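# Open printer door, remove build plate, set it down

## Task

Swing the 3-D printer's door fully open so it stays open by itself. Lift out the build plate (the thin magnetic sheet on the heated bed) with the printed part still attached, and set it down lying flat on the printer's supporting surface, away from both the printer and its door. At the end the printer must be in its starting spot with its starting orientation. Nearby objects must also be in their starting spots and the same way up, though a slight nudge that leaves one close to where it was is acceptable. Nothing may count as done if it only stays put because the robot is holding it. Finally release everything and move the grippers away.

## Robot and tools

Robot: two arms, left_arm and right_arm, each with six joints and a parallel gripper. The names are labels only; they do not match the left or right of any image.

World frame: shared by both arms. The origin sits on the table top midway between the arms, +x points out across the table, +z is up, and left_arm is on the +y side. Positions are in metres.

execute_actions takes "actions", a list holding one action, one wait, or nothing. An empty list ({"actions": []}) moves nothing and just reports the current state. A wait is {"steps": N} with N up to 300 control steps (each 1/30 s); it adds no command and returns when N steps have passed since the previous result. An action is {"rows": [...], "steps": N} with N from 1 to 15 (15 if omitted). Each row drives one step; if there are fewer rows than steps, the last row repeats. The optional "pictures" flag (true/false) decides whether camera images come back; by default they do. A refused call sends nothing to the robot.

Row layout: one list of 14 numbers, each in [-1, 1], covering both arms even if one stays still. Numbers 1 to 6 are left_arm joint offsets in the order waist, shoulder, elbow, wrist pitch, wrist yaw, wrist roll; number 7 is left_arm opening; numbers 8 to 14 repeat that pattern for right_arm. Joint numbers are scaled offsets, not absolute angles: 1.0 equals 1.264 rad for waist, 1.32 shoulder, 1.276 elbow, 1.83 wrist pitch, 1.686 wrist yaw, 2.022 wrist roll. Offsets are measured from the joint angles in the most recent result that reported them (before any such result, and for later calls within the same reply, from where the arm is when the action begins). They are not cumulative from the previous row. Stated joint ranges in radians: waist -2.880 to 2.880, shoulder 0.000 to 3.142, elbow 0.000 to 3.019, wrist pitch -1.693 to 1.571, wrist yaw -1.571 to 1.571, wrist roll -2.094 to 2.094. A target more than 0.019 rad beyond a range end gets the call refused; true ends may differ by up to 0.019 rad, and targets past a true end are clipped there, sometimes reported as "joint sent to its limit" (possibly about an earlier action). Absence of that line does not prove more travel is available.

Opening is absolute, not an offset: +1 fully open (about 0.094 m between pads), -1 closed. Between the extremes the fingers go to where grip_measured would read your value. To keep hold of something, command roughly 0.03 below grip_measured; less margin grips more gently. Pads press up to about 50 to 62 N each, weaker on very thin parts (under about 2 mm), and may spike briefly on first contact. The build plate is thin, so expect a weaker hold on it.

Speed: each joint target is held within a fixed lead of its measured angle (rad): waist 0.264, shoulder 0.32, elbow 0.276, wrist pitch 0.33, wrist yaw 0.186, wrist roll 0.522. If the targets would move the gripper more than 70 mm from where it is, all are scaled back. Large moves therefore need several calls.

Holding still: sending zeros pulls the arm back to the reference angles, and arms can sag a bit each action. To hold a posture, send the offsets back to the desired angles in the first call of a reply and zeros in later ones, extending the aim when a joint keeps falling short. The simulation keeps running while you think and write; arms continue toward the last row until they settle or a step is HELD.

Result lines: the state line gives each gripper's end_effector_position (m) and end_effector_quat_wxyz in the world frame; this point lies between the pads about 1 cm behind the tips, fingers along the gripper's +z, closing along its y. Reported hand positions can be off, more so at long reach. Joint positions and Joint velocities list each arm's six joints (rad, rad/s) then pad gap (m, m/s). grip_measured is the opening on the command scale, each gripper off by up to about 1 mm. "joint command not followed" means a clearance check altered or blocked joint targets; HELD marks steps where some of your row was not sent. MOTOR HOT appears from 85 °C; at 100 °C an OVER-TEMPERATURE FAULT drops that arm until it cools, so avoid long heavy holds.

Cameras: cam_high, cam_low, cam_left_wrist, cam_right_wrist, all 504x504, with calibration given (wrist cameras fisheye, posed from joint readings). zoom_image takes "camera" and "region" [x0, y0, x1, y1] in image pixels from the top-left, at most 504 by 504, and returns a closer view of that camera's latest image. show_instructions takes no arguments and shows the reference images (such as the printer card). finished_scene takes "scene", the current scene's number, ends it irreversibly and reports success.

Avoid: arms colliding or pressing each other, dropping or slamming the plate, hard shoves on the printer or its surroundings, and anything leaving the table. Occasional outside tugs on a held part or pushes on loose items may occur. Move smoothly and efficiently, then open the grippers and withdraw before finishing.

Each tool is called after "Call:" as name(argument=value, ...) on one line, values as JSON.

Reference images:

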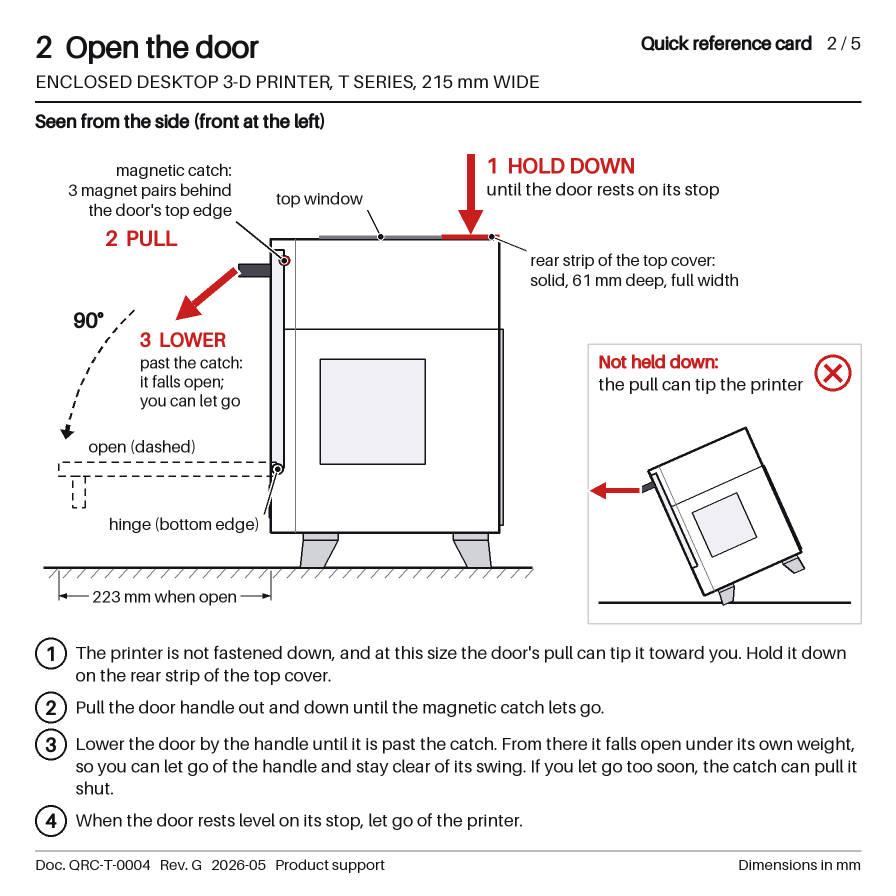

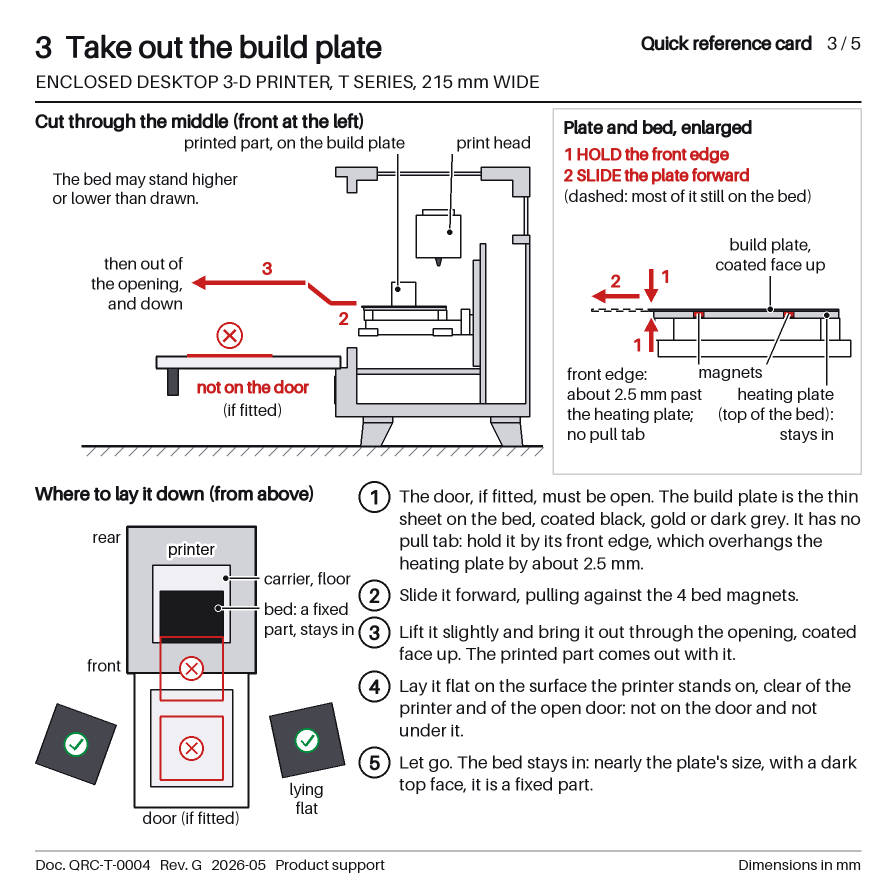

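## Session

Call:
execute_actions(actions=[])

Scene clock: 0.00 s of 4500.00 s.
left_arm: end_effector_position=(+0.5176, +0.2992, +0.4939) grip_measured=+1.000 end_effector_quat_wxyz=(+0.710, +0.003, +0.704, +0.000) | right_arm: end_effector_position=(+0.5229, -0.3015, +0.4918) grip_measured=+1.000 end_effector_quat_wxyz=(+0.710, -0.006, +0.705, -0.001)
Joint positions: left_arm=[0.001 1.042 1.043 0.008 0.006 0.005 0.094] | right_arm=[-0.007  1.057  1.048  0.016 -0.014 -0.01   0.094]
Joint velocities: left_arm=[-0.005  0.005  0.002 -0.002  0.022  0.022  0.   ] | right_arm=[-0.005 -0.005  0.007 -0.017  0.007 -0.007  0.   ]
Motor temperatures (°C, as the motors report them): left_arm=[23 26 26 25 26 25] | right_arm=[26 23 24 22 23 27]

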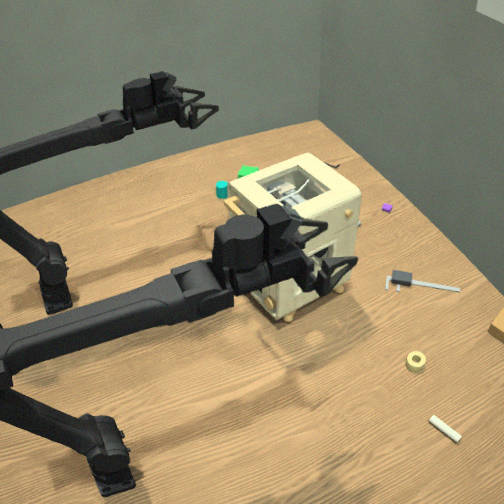

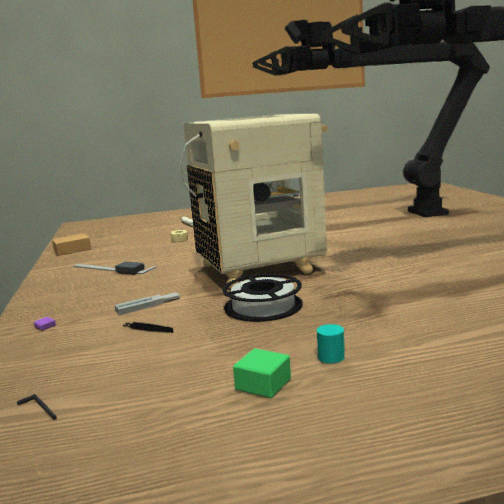

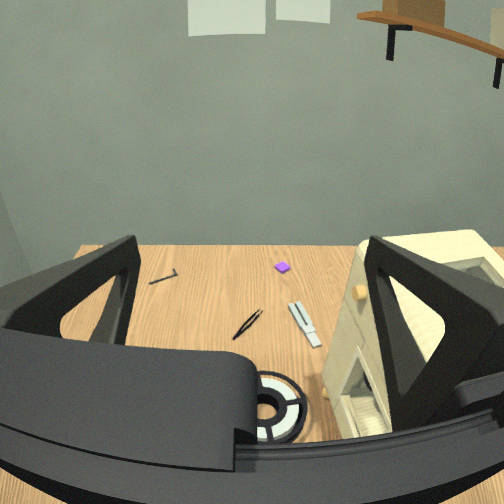

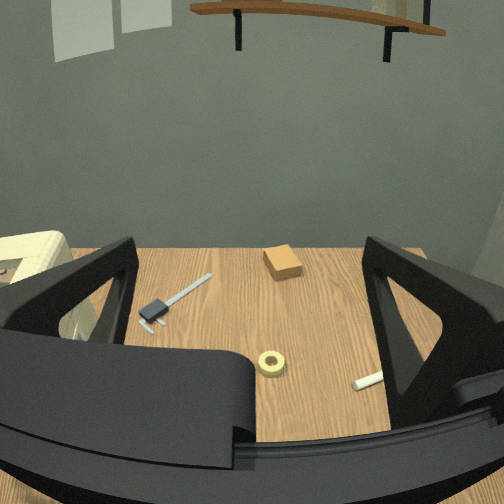

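Call:
execute_actions(actions=[{"rows": [[0,0,0,0.4,0,0,1, 0,0,0.35,0,0,0,1]], "steps": 15}], pictures=false)

Call:
execute_actions(actions=[{"steps": 30}], pictures=false)

Scene clock: 21.20 s of 4500.00 s.
left_arm: end_effector_position=(+0.4517, +0.2991, +0.6511) grip_measured=+1.000 end_effector_quat_wxyz=(+0.911, +0.003, +0.412, +0.001) | right_arm: end_effector_position=(+0.5118, -0.3014, +0.6221) grip_measured=+1.000 end_effector_quat_wxyz=(+0.779, -0.006, +0.627, -0.002)
Joint positions: left_arm=[0.001 1.029 1.026 0.726 0.006 0.005 0.094] | right_arm=[-0.007  1.063  1.261  0.016 -0.014 -0.01   0.094]
Joint velocities: left_arm=[-0.015  0.044  0.002 -0.007 -0.007  0.037  0.   ] | right_arm=[-0.005 -0.005  0.52  -0.007 -0.081 -0.007  0.   ]
Motor temperatures (°C, as the motors report them): left_arm=[23 26 29 25 26 25] | right_arm=[26 23 28 22 23 27]
Steps of this call (steps 1 to 90: nothing new was sent; then 17.70 s passed at rest; steps 91 to 105: all 15 steps of this action). Readings (joint positions):
91: left_arm=[0.001 1.043 1.037 0.064 0.006 0.005] | right_arm=[-0.007 1.057 1.051 0.016 -0.014 -0.010]
92: left_arm=[0.001 1.048 1.028 0.167 0.006 0.005] | right_arm=[-0.007 1.059 1.058 0.016 -0.014 -0.010]
94: left_arm=[0.001 1.055 1.026 0.368 0.006 0.005] | right_arm=[-0.007 1.062 1.081 0.016 -0.014 -0.010]
98: left_arm=[0.001 1.043 1.026 0.674 0.006 0.005] | right_arm=[-0.007 1.063 1.141 0.016 -0.014 -0.010]
105: the state above

Scene clock: 22.20 s of 4500.00 s.
left_arm: end_effector_position=(+0.4532, +0.2991, +0.6498) grip_measured=+1.000 end_effector_quat_wxyz=(+0.911, +0.003, +0.413, +0.001) | right_arm: end_effector_position=(+0.4735, -0.3011, +0.7333) grip_measured=+1.000 end_effector_quat_wxyz=(+0.834, -0.007, +0.551, -0.003)
Joint positions: left_arm=[0.001 1.032 1.026 0.726 0.006 0.005 0.094] | right_arm=[-0.007  1.052  1.439  0.016 -0.014 -0.01   0.094]
Joint velocities: left_arm=[-0.005 -0.005  0.002 -0.012 -0.037  0.007  0.   ] | right_arm=[-0.015  0.005  0.007  0.007 -0.037  0.007  0.   ]
Motor temperatures (°C, as the motors report them): left_arm=[23 26 29 25 26 25] | right_arm=[26 23 28 22 23 27]
Steps of this call (steps 1 to 30: the robot went on to your last target). Readings (joint positions):
1: left_arm=[0.001 1.031 1.026 0.726 0.006 0.005] | right_arm=[-0.007 1.063 1.279 0.016 -0.014 -0.010]
2: left_arm=[0.001 1.031 1.026 0.726 0.006 0.005] | right_arm=[-0.007 1.063 1.297 0.016 -0.014 -0.010]
4: left_arm=[0.001 1.032 1.026 0.726 0.006 0.005] | right_arm=[-0.007 1.063 1.333 0.016 -0.014 -0.010]
8: left_arm=[0.001 1.032 1.026 0.726 0.006 0.005] | right_arm=[-0.007 1.063 1.403 0.016 -0.014 -0.010]
30: the state above
All arms were judged still, so your last target was given up. Only a new action makes them travel on or press farther. Fingers that are still opening or closing keep moving.

Call:
execute_actions(actions=[{"rows": [[0,0.35,0,0,0,0,1, 0,-0.3,-0.2,0,0.3,0,1]], "steps": 15}], pictures=false)

Call:
execute_actions(actions=[{"steps": 40}])

Scene clock: 44.03 s of 4500.00 s.
left_arm: end_effector_position=(+0.6346, +0.2993, +0.4147) grip_measured=+1.000 end_effector_quat_wxyz=(+0.798, +0.003, +0.602, +0.001) | right_arm: end_effector_position=(+0.2468, -0.3826, +0.7443) grip_measured=+1.000 end_effector_quat_wxyz=(+0.861, +0.215, +0.447, -0.118)
Joint positions: left_arm=[0.001 1.478 1.026 0.73  0.006 0.005 0.094] | right_arm=[-0.005  0.597  1.194  0.018  0.491 -0.01   0.094]
Joint velocities: left_arm=[-0.015  0.874 -0.095 -0.002 -0.022  0.022  0.   ] | right_arm=[-0.005 -0.151 -0.017  0.012 -0.007 -0.066  0.   ]
Motor temperatures (°C, as the motors report them): left_arm=[23 26 30 25 26 25] | right_arm=[26 23 30 22 23 27]
Steps of this call (steps 1 to 90: nothing new was sent; then 18.33 s passed at rest; steps 91 to 105: all 15 steps of this action). Readings (joint positions):
91: left_arm=[0.001 1.040 1.026 0.727 0.006 0.005] | right_arm=[-0.005 1.040 1.422 0.018 0.029 -0.010]
92: left_arm=[0.001 1.051 1.028 0.729 0.006 0.005] | right_arm=[-0.005 1.011 1.380 0.018 0.083 -0.010]
94: left_arm=[0.001 1.093 1.028 0.730 0.006 0.005] | right_arm=[-0.005 0.936 1.293 0.018 0.179 -0.010]
98: left_arm=[0.001 1.222 1.028 0.730 0.006 0.005] | right_arm=[-0.005 0.784 1.210 0.018 0.407 -0.010]
105: the state above

Scene clock: 45.37 s of 4500.00 s.
left_arm: end_effector_position=(+0.6362, +0.2993, +0.3931) grip_measured=+1.000 end_effector_quat_wxyz=(+0.786, +0.003, +0.618, +0.001) | right_arm: end_effector_position=(+0.2877, -0.3828, +0.7247) grip_measured=+1.000 end_effector_quat_wxyz=(+0.844, +0.210, +0.477, -0.125)
Joint positions: left_arm=[0.001 1.491 1.005 0.725 0.006 0.005 0.094] | right_arm=[-0.005  0.66   1.186  0.018  0.491 -0.01   0.094]
Joint velocities: left_arm=[-0.005 -0.024 -0.007 -0.012 -0.037  0.037  0.   ] | right_arm=[ 0.005  0.005 -0.017  0.012 -0.007 -0.022  0.   ]
Motor temperatures (°C, as the motors report them): left_arm=[23 26 30 25 26 25] | right_arm=[26 23 30 22 23 27]
Steps of this call (steps 1 to 30: the robot went on to your last target; steps 31 to 40: nothing new was sent). Readings (joint positions):
1: left_arm=[0.001 1.504 1.022 0.729 0.006 0.005] | right_arm=[-0.005 0.595 1.194 0.018 0.491 -0.010]
2: left_arm=[0.001 1.522 1.017 0.728 0.006 0.005] | right_arm=[-0.005 0.599 1.194 0.018 0.491 -0.010]
4: left_arm=[0.001 1.536 1.007 0.725 0.006 0.005] | right_arm=[-0.005 0.616 1.194 0.018 0.491 -0.010]
8: left_arm=[0.001 1.520 1.005 0.725 0.006 0.005] | right_arm=[-0.005 0.657 1.192 0.018 0.491 -0.010]
40: the state above
All arms were judged still, so your last target was given up. Only a new action makes them travel on or press farther. Fingers that are still opening or closing keep moving.
camera_calibration (this result's frames):
cam_left_wrist: T_world_to_cam=[[0.00245599, -0.99999, -0.00384235, 0.302919], [-0.372716, 0.00265012, -0.927942, 0.607522], [0.927942, 0.00371112, -0.372706, -0.320404], [0, 0, 0, 1]] pos_world=[0.523005, 0.302495, 0.445492]
cam_right_wrist: T_world_to_cam=[[-0.42064, -0.876993, -0.23226, -0.0511537], [-0.0236389, 0.266519, -0.96354, 0.809649], [0.90692, -0.399813, -0.13284, -0.194306], [0, 0, 0, 1]] pos_world=[0.173842, -0.338335, 0.742437]

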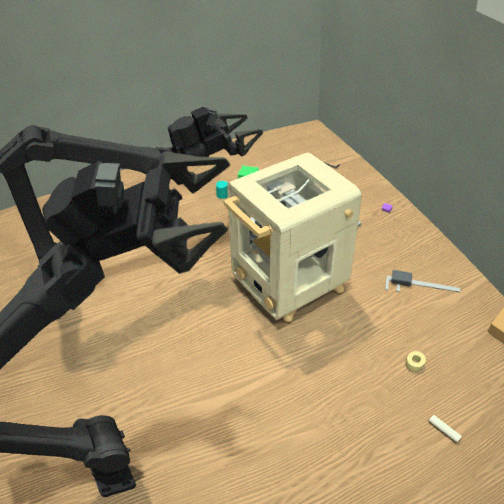

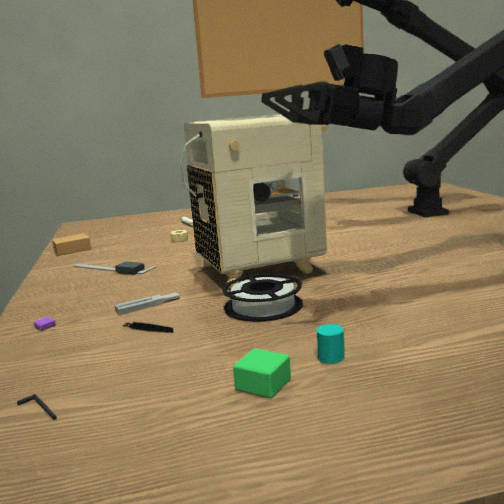

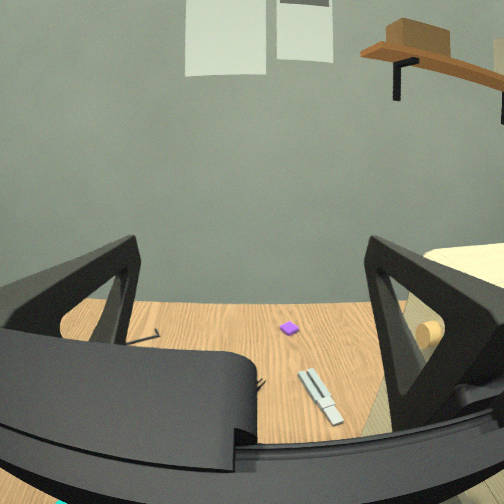

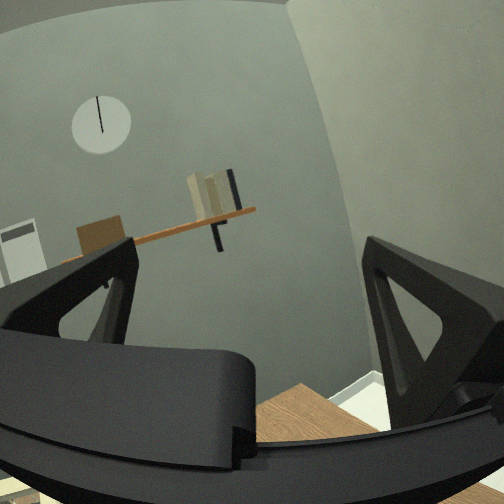

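Call:
zoom_image(camera="cam_high", region=[200, 140, 380, 340])

Call:
zoom_image(camera="cam_low", region=[160, 100, 360, 300])

Region (200, 140, 380, 340) of cam_high's 504x504 image, scaled by 2.520, with more detail than that image has; it fills the left 454 columns of this view, and the rest is white.

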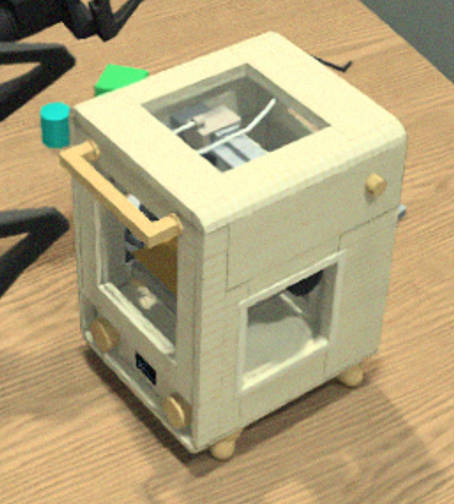

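Region (160, 100, 360, 300) of cam_low's 504x504 image, scaled by 2.520, with more detail than that image has.

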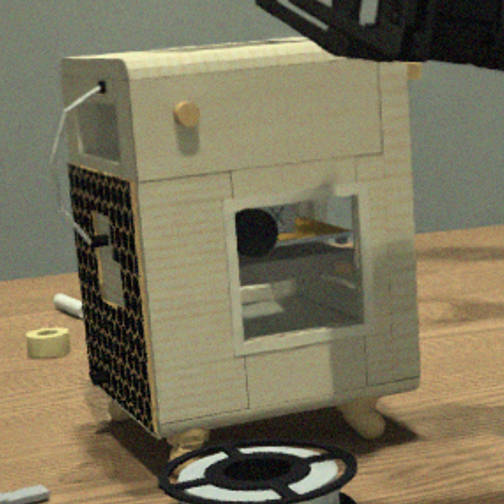

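Call:
execute_actions(actions=[{"rows": [[0,0,1,-0.9,0,0,-1, 0.2,0.3,0.68,-0.886,-0.29,0.95,0.2]], "steps": 15}], pictures=false)

Call:
execute_actions(actions=[{"steps": 60}], pictures=false)

Scene clock: 121.97 s of 4500.00 s.
left_arm: end_effector_position=(+0.6834, +0.2994, +0.5415) grip_measured=-0.992 end_effector_quat_wxyz=(+0.649, +0.003, +0.761, -0.000) | right_arm: end_effector_position=(+0.4589, -0.1810, +0.6558) grip_measured=+0.202 end_effector_quat_wxyz=(+0.507, +0.248, +0.759, +0.324)
Joint positions: left_arm=[ 0.001  1.504  1.682 -0.335  0.006  0.005  0.   ] | right_arm=[ 0.256  1.141  1.757 -0.896  0.003  0.886  0.056]
Joint velocities: left_arm=[ 0.005 -0.015  1.409 -2.024 -0.037 -0.066 -0.   ] | right_arm=[-0.005  0.024  0.315 -1.331 -0.051  1.267  0.001]
Motor temperatures (°C, as the motors report them): left_arm=[23 27 31 25 26 25] | right_arm=[26 23 28 22 23 27]
Steps of this call (steps 1 to 90: nothing new was sent; then 73.10 s passed at rest; steps 91 to 105: all 15 steps of this action). Readings (joint positions):
91: left_arm=[0.001 1.491 1.020 0.682 0.006 0.005] | right_arm=[0.002 0.668 1.194 -0.005 0.463 0.022]
92: left_arm=[0.001 1.493 1.053 0.600 0.006 0.005] | right_arm=[0.026 0.683 1.217 -0.046 0.424 0.064]
94: left_arm=[0.001 1.502 1.142 0.444 0.006 0.005] | right_arm=[0.087 0.741 1.277 -0.126 0.341 0.149]
98: left_arm=[0.001 1.504 1.335 0.154 0.006 0.005] | right_arm=[0.188 0.917 1.448 -0.372 0.094 0.398]
105: the state above

Scene clock: 123.97 s of 4500.00 s.
left_arm: end_effector_position=(+0.5736, +0.2993, +0.7491) grip_measured=-0.992 end_effector_quat_wxyz=(+0.659, +0.003, +0.752, -0.000) | right_arm: end_effector_position=(+0.3031, -0.2217, +0.6649) grip_measured=+0.202 end_effector_quat_wxyz=(+0.217, +0.653, +0.604, +0.402)
Joint positions: left_arm=[ 0.001  1.486  2.264 -0.909  0.006  0.005  0.   ] | right_arm=[ 0.256  1.059  2.025 -1.587  0.003  1.903  0.056]
Joint velocities: left_arm=[-0.024 -0.015 -0.002 -0.022 -0.007 -0.007  0.001] | right_arm=[-0.005 -0.015 -0.002 -0.007 -0.007  0.022  0.   ]
Motor temperatures (°C, as the motors report them): left_arm=[23 27 31 25 26 25] | right_arm=[26 23 28 22 23 27]
Steps of this call (steps 1 to 45: the robot went on to your last target; steps 46 to 60: nothing new was sent). Readings (joint positions):
1: left_arm=[0.001 1.504 1.731 -0.404 0.006 0.005] | right_arm=[0.256 1.142 1.768 -0.941 0.003 0.929]
2: left_arm=[0.001 1.504 1.780 -0.472 0.006 0.005] | right_arm=[0.256 1.140 1.781 -0.986 0.003 0.972]
4: left_arm=[0.001 1.504 1.878 -0.607 0.006 0.005] | right_arm=[0.256 1.136 1.813 -1.078 0.003 1.061]
8: left_arm=[0.001 1.504 2.054 -0.789 0.006 0.005] | right_arm=[0.256 1.117 1.887 -1.296 0.003 1.276]
60: the state above
All arms were judged still, so your last target was given up. Only a new action makes them travel on or press farther. Fingers that are still opening or closing keep moving.

Call:
execute_actions(actions=[{"rows": [[-0.221,0.31,0.083,-0.152,0,0,-1, 0.259,0.40,0.052,-0.01,0,0.02,0.2]], "steps": 15}], pictures=false)

Call:
execute_actions(actions=[{"steps": 30}])

Scene clock: 131.03 s of 4500.00 s.
left_arm: end_effector_position=(+0.6758, +0.1533, +0.5541) grip_measured=-0.992 end_effector_quat_wxyz=(+0.477, +0.096, +0.872, -0.052) | right_arm: end_effector_position=(+0.4343, -0.0413, +0.5073) grip_measured=+0.202 end_effector_quat_wxyz=(+0.093, +0.613, +0.743, +0.253)
Joint positions: left_arm=[-0.212  1.75   2.288 -1.107  0.004  0.005  0.   ] | right_arm=[ 0.54   1.479  2.041 -1.587  0.007  1.918  0.056]
Joint velocities: left_arm=[-0.396  0.874  0.129 -0.447  0.051 -0.022  0.001] | right_arm=[ 0.308  1.216  0.002 -0.012 -0.022  0.066  0.001]
Motor temperatures (°C, as the motors report them): left_arm=[23 27 30 25 26 25] | right_arm=[26 23 28 22 23 27]
Steps of this call (steps 1 to 90: nothing new was sent; then 3.57 s passed at rest; steps 91 to 105: all 15 steps of this action). Readings (joint positions):
91: left_arm=[-0.003 1.491 2.266 -0.920 0.005 0.005] | right_arm=[0.264 1.067 2.026 -1.587 0.006 1.904]
92: left_arm=[-0.011 1.497 2.274 -0.939 0.004 0.005] | right_arm=[0.287 1.075 2.034 -1.587 0.007 1.905]
94: left_arm=[-0.041 1.516 2.282 -0.970 0.004 0.005] | right_arm=[0.347 1.109 2.041 -1.587 0.007 1.907]
98: left_arm=[-0.113 1.579 2.285 -1.022 0.004 0.005] | right_arm=[0.450 1.215 2.041 -1.587 0.007 1.910]
105: the state above

Scene clock: 132.03 s of 4500.00 s.
left_arm: end_effector_position=(+0.7005, +0.0928, +0.4706) grip_measured=-0.992 end_effector_quat_wxyz=(+0.403, +0.133, +0.904, -0.059) | right_arm: end_effector_position=(+0.4518, -0.0005, +0.4545) grip_measured=+0.202 end_effector_quat_wxyz=(+0.068, +0.609, +0.763, +0.207)
Joint positions: left_arm=[-0.286  1.884  2.332 -1.179  0.004  0.005  0.   ] | right_arm=[ 0.587  1.583  2.041 -1.588  0.004  1.934  0.056]
Joint velocities: left_arm=[ 0.005  0.005  0.002  0.012  0.022  0.007 -0.001] | right_arm=[-0.015 -0.005 -0.007  0.017  0.066 -0.051  0.001]
Motor temperatures (°C, as the motors report them): left_arm=[23 27 31 25 26 25] | right_arm=[26 23 28 22 23 27]
Steps of this call (steps 1 to 30: the robot went on to your last target). Readings (joint positions):
1: left_arm=[-0.225 1.781 2.294 -1.123 0.004 0.005] | right_arm=[0.552 1.519 2.041 -1.587 0.007 1.921]
2: left_arm=[-0.238 1.814 2.304 -1.139 0.004 0.005] | right_arm=[0.562 1.558 2.041 -1.587 0.006 1.923]
4: left_arm=[-0.262 1.873 2.314 -1.160 0.004 0.005] | right_arm=[0.578 1.625 2.041 -1.587 0.005 1.927]
8: left_arm=[-0.289 1.945 2.314 -1.177 0.004 0.005] | right_arm=[0.587 1.677 2.041 -1.587 0.004 1.931]
30: the state above
camera_calibration (this result's frames):
cam_left_wrist: T_world_to_cam=[[-0.283407, -0.958991, -0.00416376, 0.293083], [-0.936124, 0.277587, -0.21591, 0.738012], [0.208211, -0.0572925, -0.976404, 0.443531], [0, 0, 0, 1]] pos_world=[0.681584, 0.101613, 0.59363]
cam_right_wrist: T_world_to_cam=[[-0.90068, -0.180744, -0.395105, 0.581648], [-0.412653, 0.64048, 0.64769, -0.105092], [0.13599, 0.746402, -0.651452, 0.35847], [0, 0, 0, 1]] pos_world=[0.431763, -0.0951244, 0.531405]

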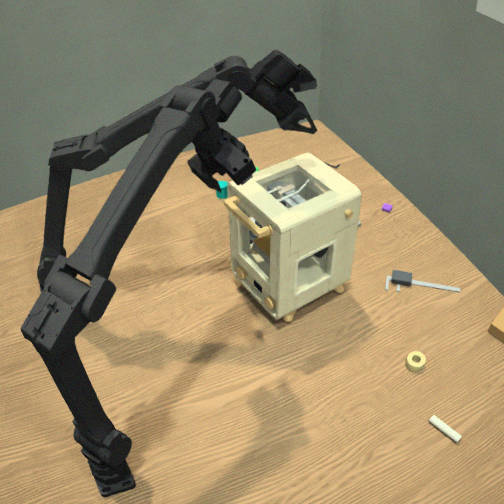

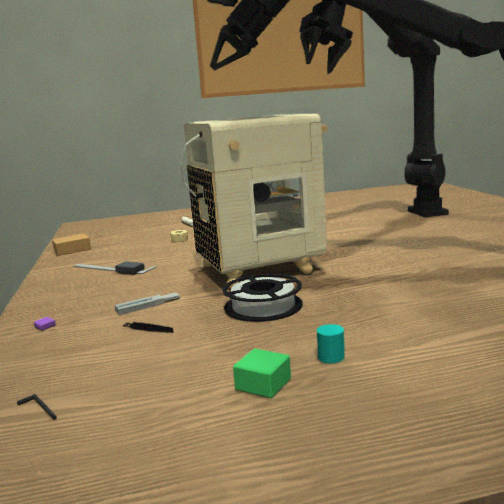

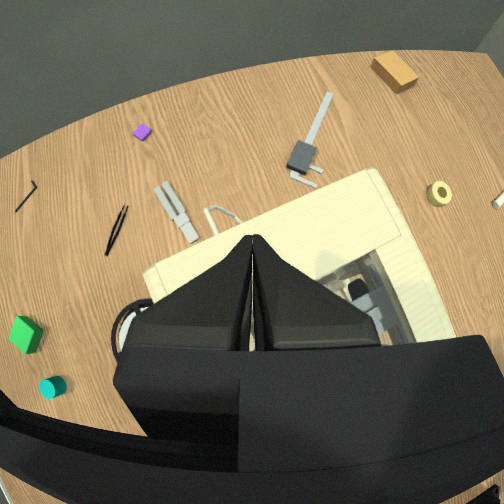

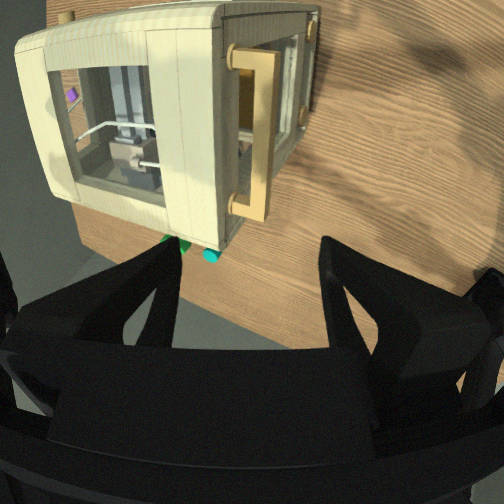

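Call:
execute_actions(actions=[{"rows": [[0.006,0.015,-0.155,0.089,0,0,-1, -0.017,0.004,-0.158,0.08,0,0.006,-0.28]], "steps": 15}], pictures=false)

Call:
execute_actions(actions=[{"steps": 15}])

Scene clock: 161.80 s of 4500.00 s.
left_arm: end_effector_position=(+0.7219, +0.0865, +0.3727) grip_measured=-0.992 end_effector_quat_wxyz=(+0.369, +0.135, +0.918, -0.054) | right_arm: end_effector_position=(+0.4703, +0.0008, +0.3584) grip_measured=-0.278 end_effector_quat_wxyz=(+0.053, +0.623, +0.765, +0.156)
Joint positions: left_arm=[-0.286  1.905  2.127 -1.029  0.004  0.005  0.   ] | right_arm=[ 0.571  1.613  1.838 -1.463  0.004  1.937  0.034]
Joint velocities: left_arm=[-0.024 -0.015  0.002  0.017  0.11  -0.022 -0.001] | right_arm=[-0.015 -0.054 -0.012  0.007  0.095  0.022  0.001]
Motor temperatures (°C, as the motors report them): left_arm=[23 28 32 25 26 25] | right_arm=[26 24 31 22 23 27]
Steps of this call (steps 1 to 15: the robot went on to your last target; steps 16 to 90: nothing new was sent; then 26.27 s passed at rest; steps 91 to 105: all 15 steps of this action). Readings (joint positions):
91: left_arm=[-0.286 1.881 2.307 -1.154 0.004 0.005] | right_arm=[0.587 1.580 2.017 -1.564 0.004 1.934]
92: left_arm=[-0.286 1.864 2.265 -1.114 0.004 0.005] | right_arm=[0.585 1.562 1.970 -1.524 0.004 1.934]
94: left_arm=[-0.286 1.855 2.197 -1.069 0.004 0.005] | right_arm=[0.581 1.551 1.891 -1.489 0.004 1.936]
98: left_arm=[-0.286 1.884 2.138 -1.042 0.004 0.005] | right_arm=[0.573 1.593 1.843 -1.471 0.004 1.937]
105: the state above

Scene clock: 162.30 s of 4500.00 s.
left_arm: end_effector_position=(+0.7219, +0.0865, +0.3727) grip_measured=-0.992 end_effector_quat_wxyz=(+0.369, +0.135, +0.918, -0.054) | right_arm: end_effector_position=(+0.4685, -0.0004, +0.3633) grip_measured=-0.278 end_effector_quat_wxyz=(+0.055, +0.622, +0.764, +0.161)
Joint positions: left_arm=[-0.286  1.905  2.127 -1.029  0.004  0.005  0.   ] | right_arm=[ 0.571  1.604  1.838 -1.463  0.004  1.937  0.034]
Joint velocities: left_arm=[-0.005 -0.005  0.002 -0.002  0.051  0.007 -0.001] | right_arm=[-0.005 -0.005 -0.002  0.012  0.022 -0.066 -0.001]
Motor temperatures (°C, as the motors report them): left_arm=[23 28 32 25 26 25] | right_arm=[26 24 31 22 23 27]
Steps of this call (steps 1 to 15: the robot went on to your last target). Readings (joint positions):
1: left_arm=[-0.286 1.905 2.127 -1.029 0.004 0.005] | right_arm=[0.571 1.611 1.838 -1.463 0.004 1.937]
2: left_arm=[-0.286 1.905 2.127 -1.029 0.004 0.005] | right_arm=[0.571 1.609 1.838 -1.463 0.004 1.937]
4: left_arm=[-0.286 1.905 2.127 -1.029 0.004 0.005] | right_arm=[0.571 1.606 1.838 -1.463 0.004 1.937]
8: left_arm=[-0.286 1.905 2.127 -1.029 0.004 0.005] | right_arm=[0.571 1.604 1.838 -1.463 0.004 1.937]
15: the state above
All arms were judged still, so your last target was given up. Only a new action makes them travel on or press farther. Fingers that are still opening or closing keep moving.
camera_calibration (this result's frames):
cam_left_wrist: T_world_to_cam=[[-0.2837, -0.958905, -0.00405042, 0.292868], [-0.948928, 0.281351, -0.142747, 0.720294], [0.13802, -0.0366537, -0.989751, 0.396999], [0, 0, 0, 1]] pos_world=[0.711801, 0.0927284, 0.496936]
cam_right_wrist: T_world_to_cam=[[-0.933806, -0.181577, -0.308278, 0.544615], [-0.345372, 0.682422, 0.644219, -0.0694795], [0.0934005, 0.708046, -0.699962, 0.334261], [0, 0, 0, 1]] pos_world=[0.453348, -0.0903682, 0.446623]

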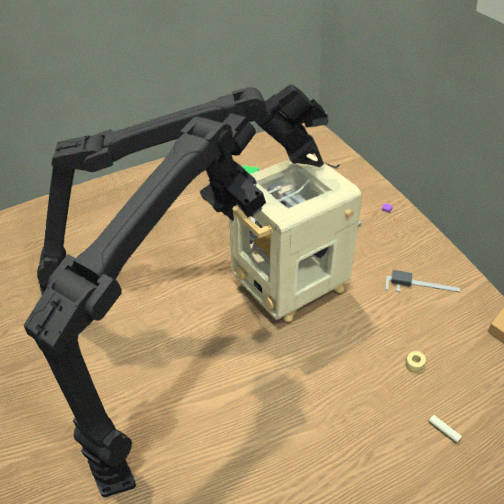

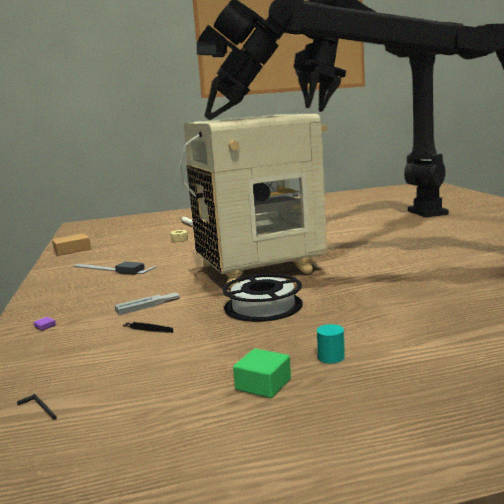

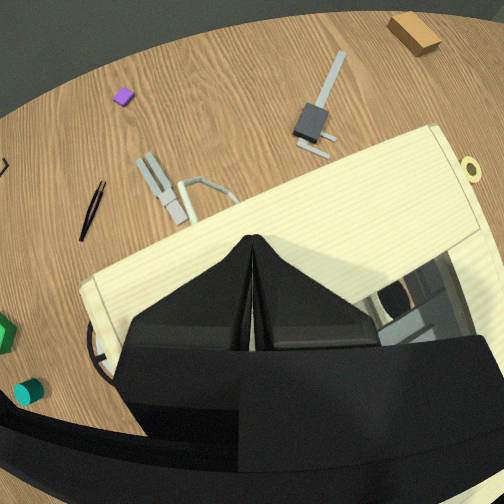

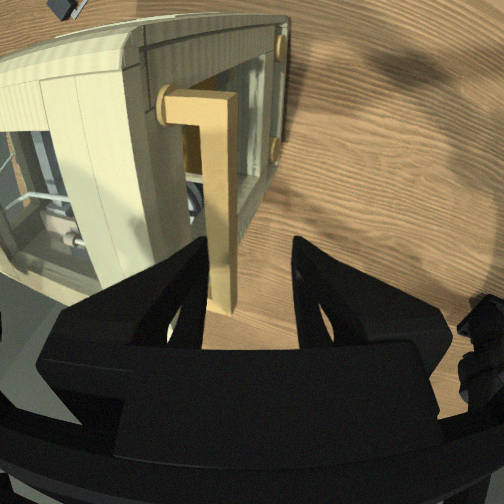

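Call:
execute_actions(actions=[{"rows": [[0,0.01,0.005,0,0,0,-1, -0.008,0.012,0.004,0.02,0,0,-0.28],[0,0.015,0.005,0,0,0,-1, -0.008,0.018,0.004,0.025,0,0,-0.28],[0,0.02,0.005,0,0,0,-1, -0.008,0.023,0.004,0.028,0,0,-0.28],[0,0.025,0.005,0,0,0,-1, -0.008,0.023,0.004,0.028,0,0,-0.28],[0,0.03,0.005,0,0,0,-1, -0.008,0.023,0.004,0.028,0,0,-0.28]], "steps": 15}], pictures=false)

Call:
execute_actions(actions=[{"steps": 12}])

Scene clock: 186.83 s of 4500.00 s.
left_arm: end_effector_position=(+0.7234, +0.0860, +0.3680) grip_measured=-0.992 end_effector_quat_wxyz=(+0.366, +0.135, +0.919, -0.054) | right_arm: end_effector_position=(+0.4805, +0.0066, +0.3483) grip_measured=-0.278 end_effector_quat_wxyz=(+0.054, +0.623, +0.764, +0.159)
Joint positions: left_arm=[-0.286  1.911  2.127 -1.029  0.004  0.005  0.   ] | right_arm=[ 0.57   1.636  1.838 -1.435  0.004  1.937  0.034]
Joint velocities: left_arm=[-0.005  0.015  0.007 -0.002 -0.037 -0.022 -0.001] | right_arm=[-0.015  0.015 -0.007 -0.017  0.022  0.051 -0.001]
Motor temperatures (°C, as the motors report them): left_arm=[23 28 31 25 26 25] | right_arm=[26 24 30 22 23 27]
Steps of this call (steps 1 to 90: nothing new was sent; then 21.03 s passed at rest; steps 91 to 105: all 15 steps of this action). Readings (joint positions):
91: left_arm=[-0.286 1.905 2.127 -1.029 0.004 0.005] | right_arm=[0.571 1.604 1.838 -1.461 0.004 1.937]
92: left_arm=[-0.286 1.905 2.127 -1.029 0.004 0.005] | right_arm=[0.571 1.606 1.838 -1.456 0.004 1.937]
94: left_arm=[-0.286 1.905 2.127 -1.029 0.004 0.005] | right_arm=[0.571 1.610 1.838 -1.443 0.004 1.937]
98: left_arm=[-0.286 1.911 2.127 -1.029 0.004 0.005] | right_arm=[0.570 1.626 1.838 -1.435 0.004 1.937]
105: the state above

Scene clock: 187.23 s of 4500.00 s.
left_arm: end_effector_position=(+0.7234, +0.0860, +0.3680) grip_measured=-0.992 end_effector_quat_wxyz=(+0.366, +0.135, +0.919, -0.054) | right_arm: end_effector_position=(+0.4805, +0.0066, +0.3483) grip_measured=-0.278 end_effector_quat_wxyz=(+0.054, +0.623, +0.764, +0.159)
Joint positions: left_arm=[-0.286  1.911  2.127 -1.029  0.004  0.005  0.   ] | right_arm=[ 0.57   1.636  1.838 -1.435  0.004  1.937  0.034]
Joint velocities: left_arm=[ 0.005  0.005  0.007 -0.017 -0.022  0.022  0.001] | right_arm=[-0.005 -0.024  0.007  0.012  0.022  0.007  0.001]
Motor temperatures (°C, as the motors report them): left_arm=[23 28 31 25 26 25] | right_arm=[26 24 30 22 23 27]
Steps of this call (steps 1 to 12: the robot went on to your last target). Readings (joint positions):
1: left_arm=[-0.286 1.911 2.127 -1.029 0.004 0.005] | right_arm=[0.570 1.636 1.838 -1.435 0.004 1.937]
2: left_arm=[-0.286 1.911 2.127 -1.029 0.004 0.005] | right_arm=[0.570 1.636 1.838 -1.435 0.004 1.937]
4: left_arm=[-0.286 1.911 2.127 -1.029 0.004 0.005] | right_arm=[0.570 1.636 1.838 -1.435 0.004 1.937]
8: left_arm=[-0.286 1.911 2.127 -1.029 0.004 0.005] | right_arm=[0.570 1.636 1.838 -1.435 0.004 1.937]
12: the state above
camera_calibration (this result's frames):
cam_left_wrist: T_world_to_cam=[[-0.283725, -0.958897, -0.00403947, 0.292865], [-0.949796, 0.281607, -0.136325, 0.719399], [0.131859, -0.0348422, -0.990656, 0.396715], [0, 0, 0, 1]] pos_world=[0.714066, 0.0920624, 0.492263]
cam_right_wrist: T_world_to_cam=[[-0.9349, -0.181076, -0.305242, 0.551928], [-0.342729, 0.68401, 0.643947, -0.0615856], [0.092185, 0.706641, -0.701541, 0.318866], [0, 0, 0, 1]] pos_world=[0.465496, -0.0832574, 0.431827]

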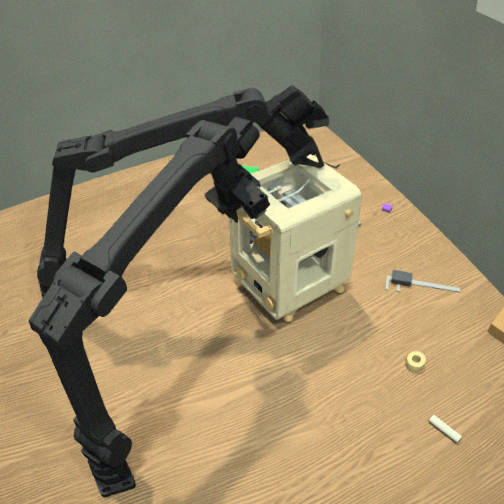

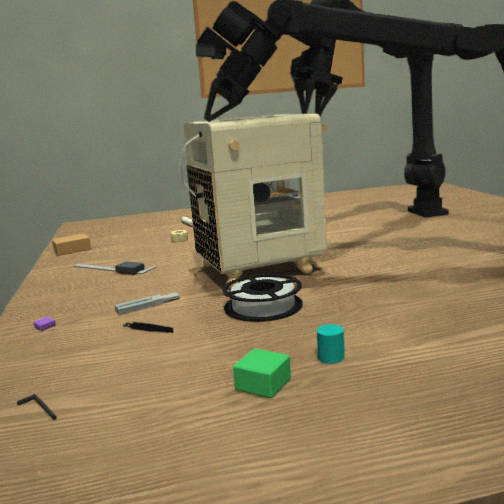

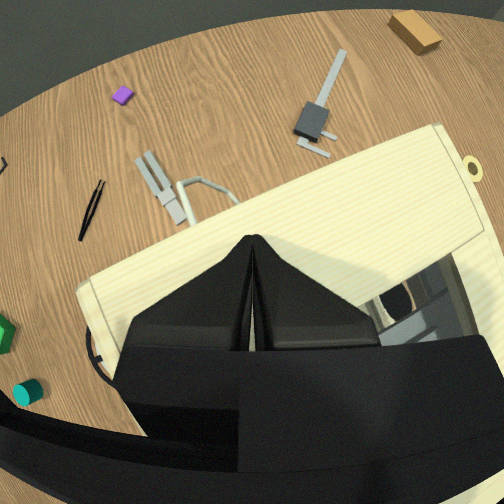

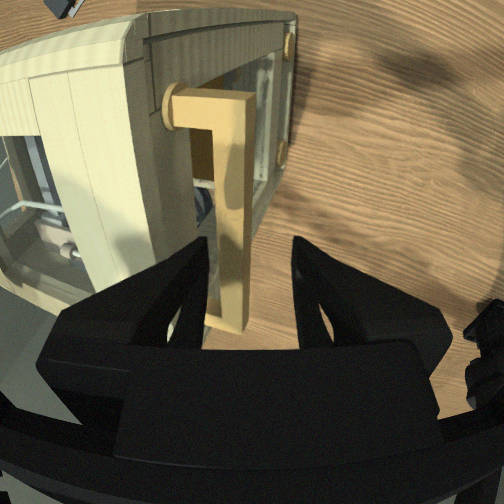

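Call:
execute_actions(actions=[{"rows": [[0,0.03,0,0,0,0,-1, 0,0.005,-0.012,0.02,0,0,-0.28],[0,0.03,0,0,0,0,-1, 0,0.007,-0.02,0.028,0,0,-0.28],[0,0.03,0,0,0,0,-1, 0,0.009,-0.028,0.036,0,0,-0.28],[0,0.03,0,0,0,0,-1, 0,0.011,-0.036,0.044,0,0,-0.28],[0,0.03,0,0,0,0,-1, 0,0.013,-0.043,0.05,0,0,-0.28]], "steps": 15}], pictures=false)

Call:
execute_actions(actions=[{"steps": 12}])

Scene clock: 198.77 s of 4500.00 s.
left_arm: end_effector_position=(+0.7234, +0.0860, +0.3680) grip_measured=-0.992 end_effector_quat_wxyz=(+0.366, +0.135, +0.919, -0.054) | right_arm: end_effector_position=(+0.4905, +0.0129, +0.3205) grip_measured=-0.278 end_effector_quat_wxyz=(+0.054, +0.623, +0.764, +0.159)
Joint positions: left_arm=[-0.286  1.911  2.127 -1.029  0.004  0.005  0.   ] | right_arm=[ 0.57   1.656  1.789 -1.366  0.004  1.937  0.034]
Joint velocities: left_arm=[ 0.005  0.005  0.012  0.027 -0.066 -0.095 -0.001] | right_arm=[-0.005 -0.015 -0.017  0.017  0.022 -0.022 -0.   ]
Motor temperatures (°C, as the motors report them): left_arm=[23 28 31 25 26 25] | right_arm=[26 24 30 22 23 27]
Steps of this call (steps 1 to 15: the robot went on to your last target; steps 16 to 90: nothing new was sent; then 8.03 s passed at rest; steps 91 to 105: all 15 steps of this action). Readings (joint positions):
91: left_arm=[-0.286 1.911 2.127 -1.029 0.004 0.005] | right_arm=[0.570 1.636 1.836 -1.432 0.004 1.937]
92: left_arm=[-0.286 1.911 2.127 -1.029 0.004 0.005] | right_arm=[0.570 1.636 1.834 -1.426 0.004 1.937]
94: left_arm=[-0.286 1.911 2.127 -1.029 0.004 0.005] | right_arm=[0.570 1.636 1.823 -1.402 0.004 1.937]
98: left_arm=[-0.286 1.911 2.127 -1.029 0.004 0.005] | right_arm=[0.570 1.643 1.795 -1.371 0.004 1.937]
105: the state above

Scene clock: 199.17 s of 4500.00 s.
left_arm: end_effector_position=(+0.7234, +0.0860, +0.3680) grip_measured=-0.992 end_effector_quat_wxyz=(+0.366, +0.135, +0.919, -0.054) | right_arm: end_effector_position=(+0.4905, +0.0130, +0.3205) grip_measured=-0.278 end_effector_quat_wxyz=(+0.054, +0.623, +0.764, +0.159)
Joint positions: left_arm=[-0.286  1.911  2.127 -1.029  0.004  0.005  0.   ] | right_arm=[ 0.57   1.656  1.789 -1.366  0.004  1.937  0.034]
Joint velocities: left_arm=[-0.015 -0.015 -0.017  0.007  0.022 -0.007  0.   ] | right_arm=[ 0.005 -0.005  0.007  0.007 -0.081 -0.022  0.   ]
Motor temperatures (°C, as the motors report them): left_arm=[23 28 31 25 26 25] | right_arm=[26 24 30 22 23 27]
Steps of this call (steps 1 to 12: the robot went on to your last target). Readings (joint positions):
1: left_arm=[-0.286 1.911 2.127 -1.029 0.004 0.005] | right_arm=[0.570 1.656 1.789 -1.366 0.004 1.937]
2: left_arm=[-0.286 1.911 2.127 -1.029 0.004 0.005] | right_arm=[0.570 1.656 1.789 -1.366 0.004 1.937]
4: left_arm=[-0.286 1.911 2.127 -1.029 0.004 0.005] | right_arm=[0.570 1.656 1.789 -1.366 0.004 1.937]
8: left_arm=[-0.286 1.911 2.127 -1.029 0.004 0.005] | right_arm=[0.570 1.656 1.789 -1.366 0.004 1.937]
12: the state above
camera_calibration (this result's frames):
cam_left_wrist: T_world_to_cam=[[-0.283725, -0.958897, -0.00403947, 0.292865], [-0.949796, 0.281607, -0.136325, 0.719399], [0.131859, -0.0348422, -0.990656, 0.396715], [0, 0, 0, 1]] pos_world=[0.714066, 0.0920624, 0.492263]
cam_right_wrist: T_world_to_cam=[[-0.9349, -0.181076, -0.305242, 0.553963], [-0.342729, 0.68401, 0.643947, -0.0446363], [0.092185, 0.706641, -0.701541, 0.293902], [0, 0, 0, 1]] pos_world=[0.475509, -0.0768418, 0.40402]

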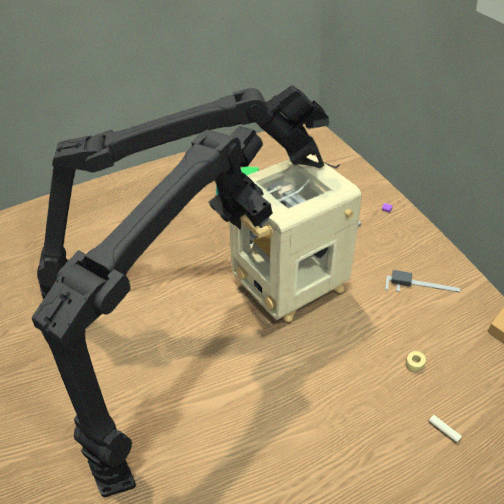

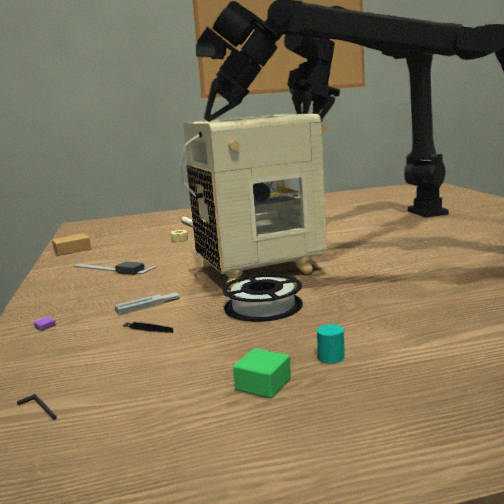

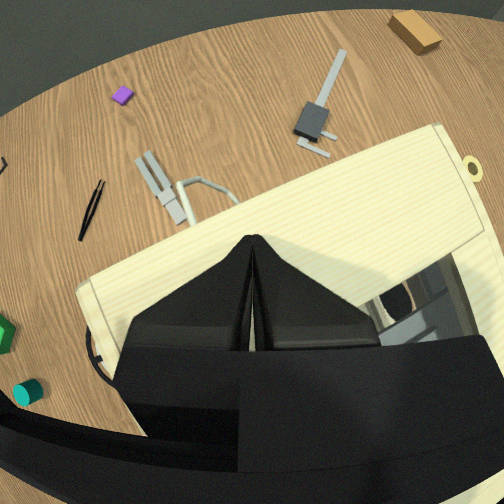

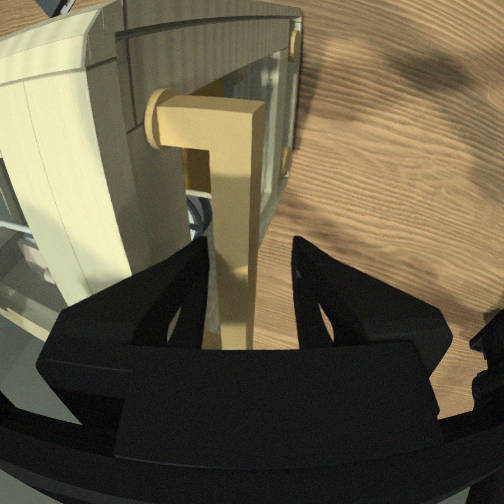

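Call:
execute_actions(actions=[{"rows": [[0,0.04,0,0,0,0,-1, 0,0.002,-0.012,0.015,0,0,-0.28],[0,0.04,0,0,0,0,-1, 0,0.002,-0.018,0.02,0,0,-0.28],[0,0.04,0,0,0,0,-1, 0,0.002,-0.024,0.025,0,0,-0.28]], "steps": 15}], pictures=false)

Call:
execute_actions(actions=[{"rows": [[0,0.04,0,0,0,0,-1, 0,0,0,0,0,0,-0.4],[0,0.04,0,0,0,0,-1, 0,0,0,0,0,0,-0.45],[0,0.04,0,0,0,0,-1, 0,0,0,0,0,0,-0.5],[0,0.04,0,0,0,0,-1, 0,0,0,0,0,0,-0.55],[0,0.04,0,0,0,0,-1, 0,0,0,0,0,0,-0.6],[0,0.04,0,0,0,0,-1, 0,0,0,0,0,0,-0.65],[0,0.04,0,0,0,0,-1, 0,0,0,0,0,0,-0.7],[0,0.04,0,0,0,0,-1, 0,0,0,0,0,0,-0.75]], "steps": 15}])

Scene clock: 211.37 s of 4500.00 s.
left_arm: end_effector_position=(+0.7235, +0.0860, +0.3677) grip_measured=-0.992 end_effector_quat_wxyz=(+0.366, +0.135, +0.919, -0.054) | right_arm: end_effector_position=(+0.4915, +0.0136, +0.3110) grip_measured=-0.278 end_effector_quat_wxyz=(+0.054, +0.623, +0.764, +0.158)
Joint positions: left_arm=[-0.286  1.911  2.127 -1.029  0.004  0.005  0.   ] | right_arm=[ 0.57   1.657  1.766 -1.343  0.004  1.937  0.034]
Joint velocities: left_arm=[ 0.015  0.005  0.002 -0.032  0.022 -0.051 -0.   ] | right_arm=[-0.024 -0.005  0.007 -0.007 -0.007 -0.022  0.001]
Motor temperatures (°C, as the motors report them): left_arm=[23 28 31 25 26 25] | right_arm=[26 24 29 22 23 27]
Steps of this call (steps 1 to 15: the robot went on to your last target; steps 16 to 90: nothing new was sent; then 8.70 s passed at rest; steps 91 to 105: all 15 steps of this action). Readings (joint positions):
91: left_arm=[-0.286 1.911 2.127 -1.029 0.004 0.005] | right_arm=[0.570 1.656 1.788 -1.365 0.004 1.937]
92: left_arm=[-0.286 1.911 2.127 -1.029 0.004 0.005] | right_arm=[0.570 1.656 1.786 -1.362 0.004 1.937]
94: left_arm=[-0.286 1.911 2.127 -1.029 0.004 0.005] | right_arm=[0.570 1.656 1.778 -1.350 0.004 1.937]
98: left_arm=[-0.286 1.911 2.127 -1.029 0.004 0.005] | right_arm=[0.570 1.657 1.766 -1.345 0.004 1.937]
105: the state above

Scene clock: 211.87 s of 4500.00 s.
left_arm: end_effector_position=(+0.7235, +0.0860, +0.3677) grip_measured=-0.992 end_effector_quat_wxyz=(+0.366, +0.135, +0.919, -0.054) | right_arm: end_effector_position=(+0.4968, +0.0146, +0.3123) grip_measured=-0.679 end_effector_quat_wxyz=(+0.059, +0.624, +0.761, +0.167)
Joint positions: left_arm=[-0.286  1.911  2.127 -1.029  0.004  0.005  0.   ] | right_arm=[ 0.568  1.658  1.766 -1.322  0.008  1.939  0.015]
Joint velocities: left_arm=[ 0.015 -0.005  0.007 -0.012  0.051  0.037 -0.001] | right_arm=[-0.005  0.005 -0.007 -0.012  0.007 -0.081  0.   ]
Motor temperatures (°C, as the motors report them): left_arm=[23 28 31 25 26 25] | right_arm=[26 24 29 22 23 27]
Steps of this call (steps 1 to 15: all 15 steps of this action). Readings (joint positions):
1: left_arm=[-0.286 1.911 2.127 -1.029 0.004 0.005] | right_arm=[0.570 1.657 1.766 -1.343 0.004 1.937]
2: left_arm=[-0.286 1.911 2.127 -1.029 0.004 0.005] | right_arm=[0.570 1.658 1.766 -1.341 0.005 1.937]
4: left_arm=[-0.286 1.911 2.127 -1.029 0.004 0.005] | right_arm=[0.569 1.658 1.766 -1.332 0.007 1.937]
8: left_arm=[-0.286 1.911 2.127 -1.029 0.004 0.005] | right_arm=[0.568 1.658 1.766 -1.322 0.008 1.938]
15: the state above
camera_calibration (this result's frames):
cam_left_wrist: T_world_to_cam=[[-0.283727, -0.958897, -0.00403882, 0.292865], [-0.949846, 0.281621, -0.135947, 0.719347], [0.131497, -0.0347356, -0.990708, 0.396698], [0, 0, 0, 1]] pos_world=[0.714198, 0.0920235, 0.491987]
cam_right_wrist: T_world_to_cam=[[-0.930201, -0.174386, -0.322979, 0.560769], [-0.350827, 0.681122, 0.642646, -0.0338234], [0.10792, 0.711099, -0.69476, 0.276457], [0, 0, 0, 1]] pos_world=[0.479927, -0.0757603, 0.394925]

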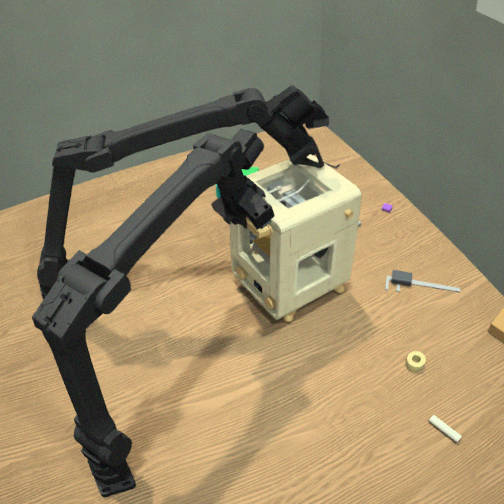

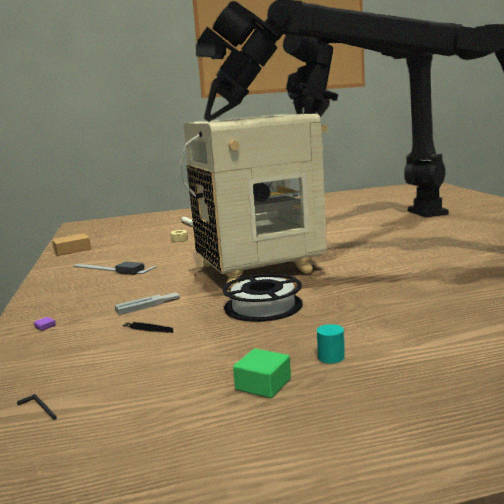

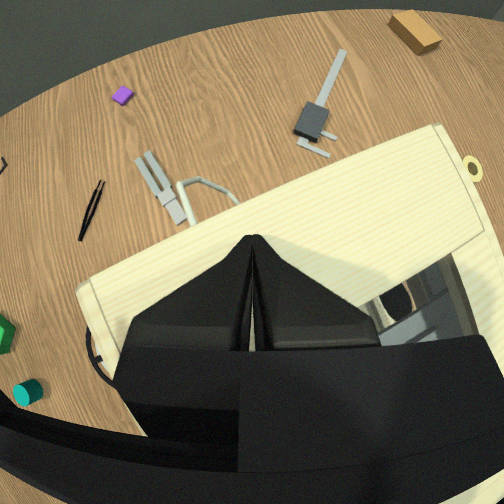

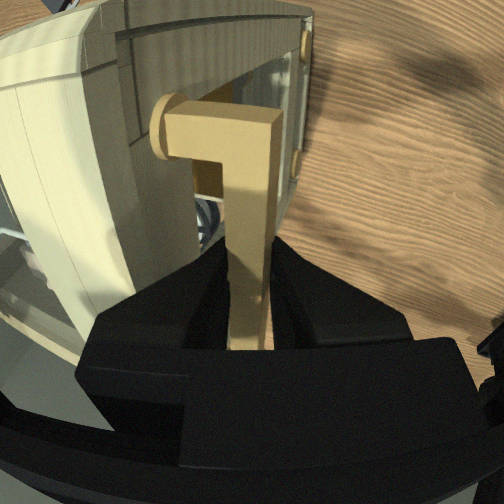

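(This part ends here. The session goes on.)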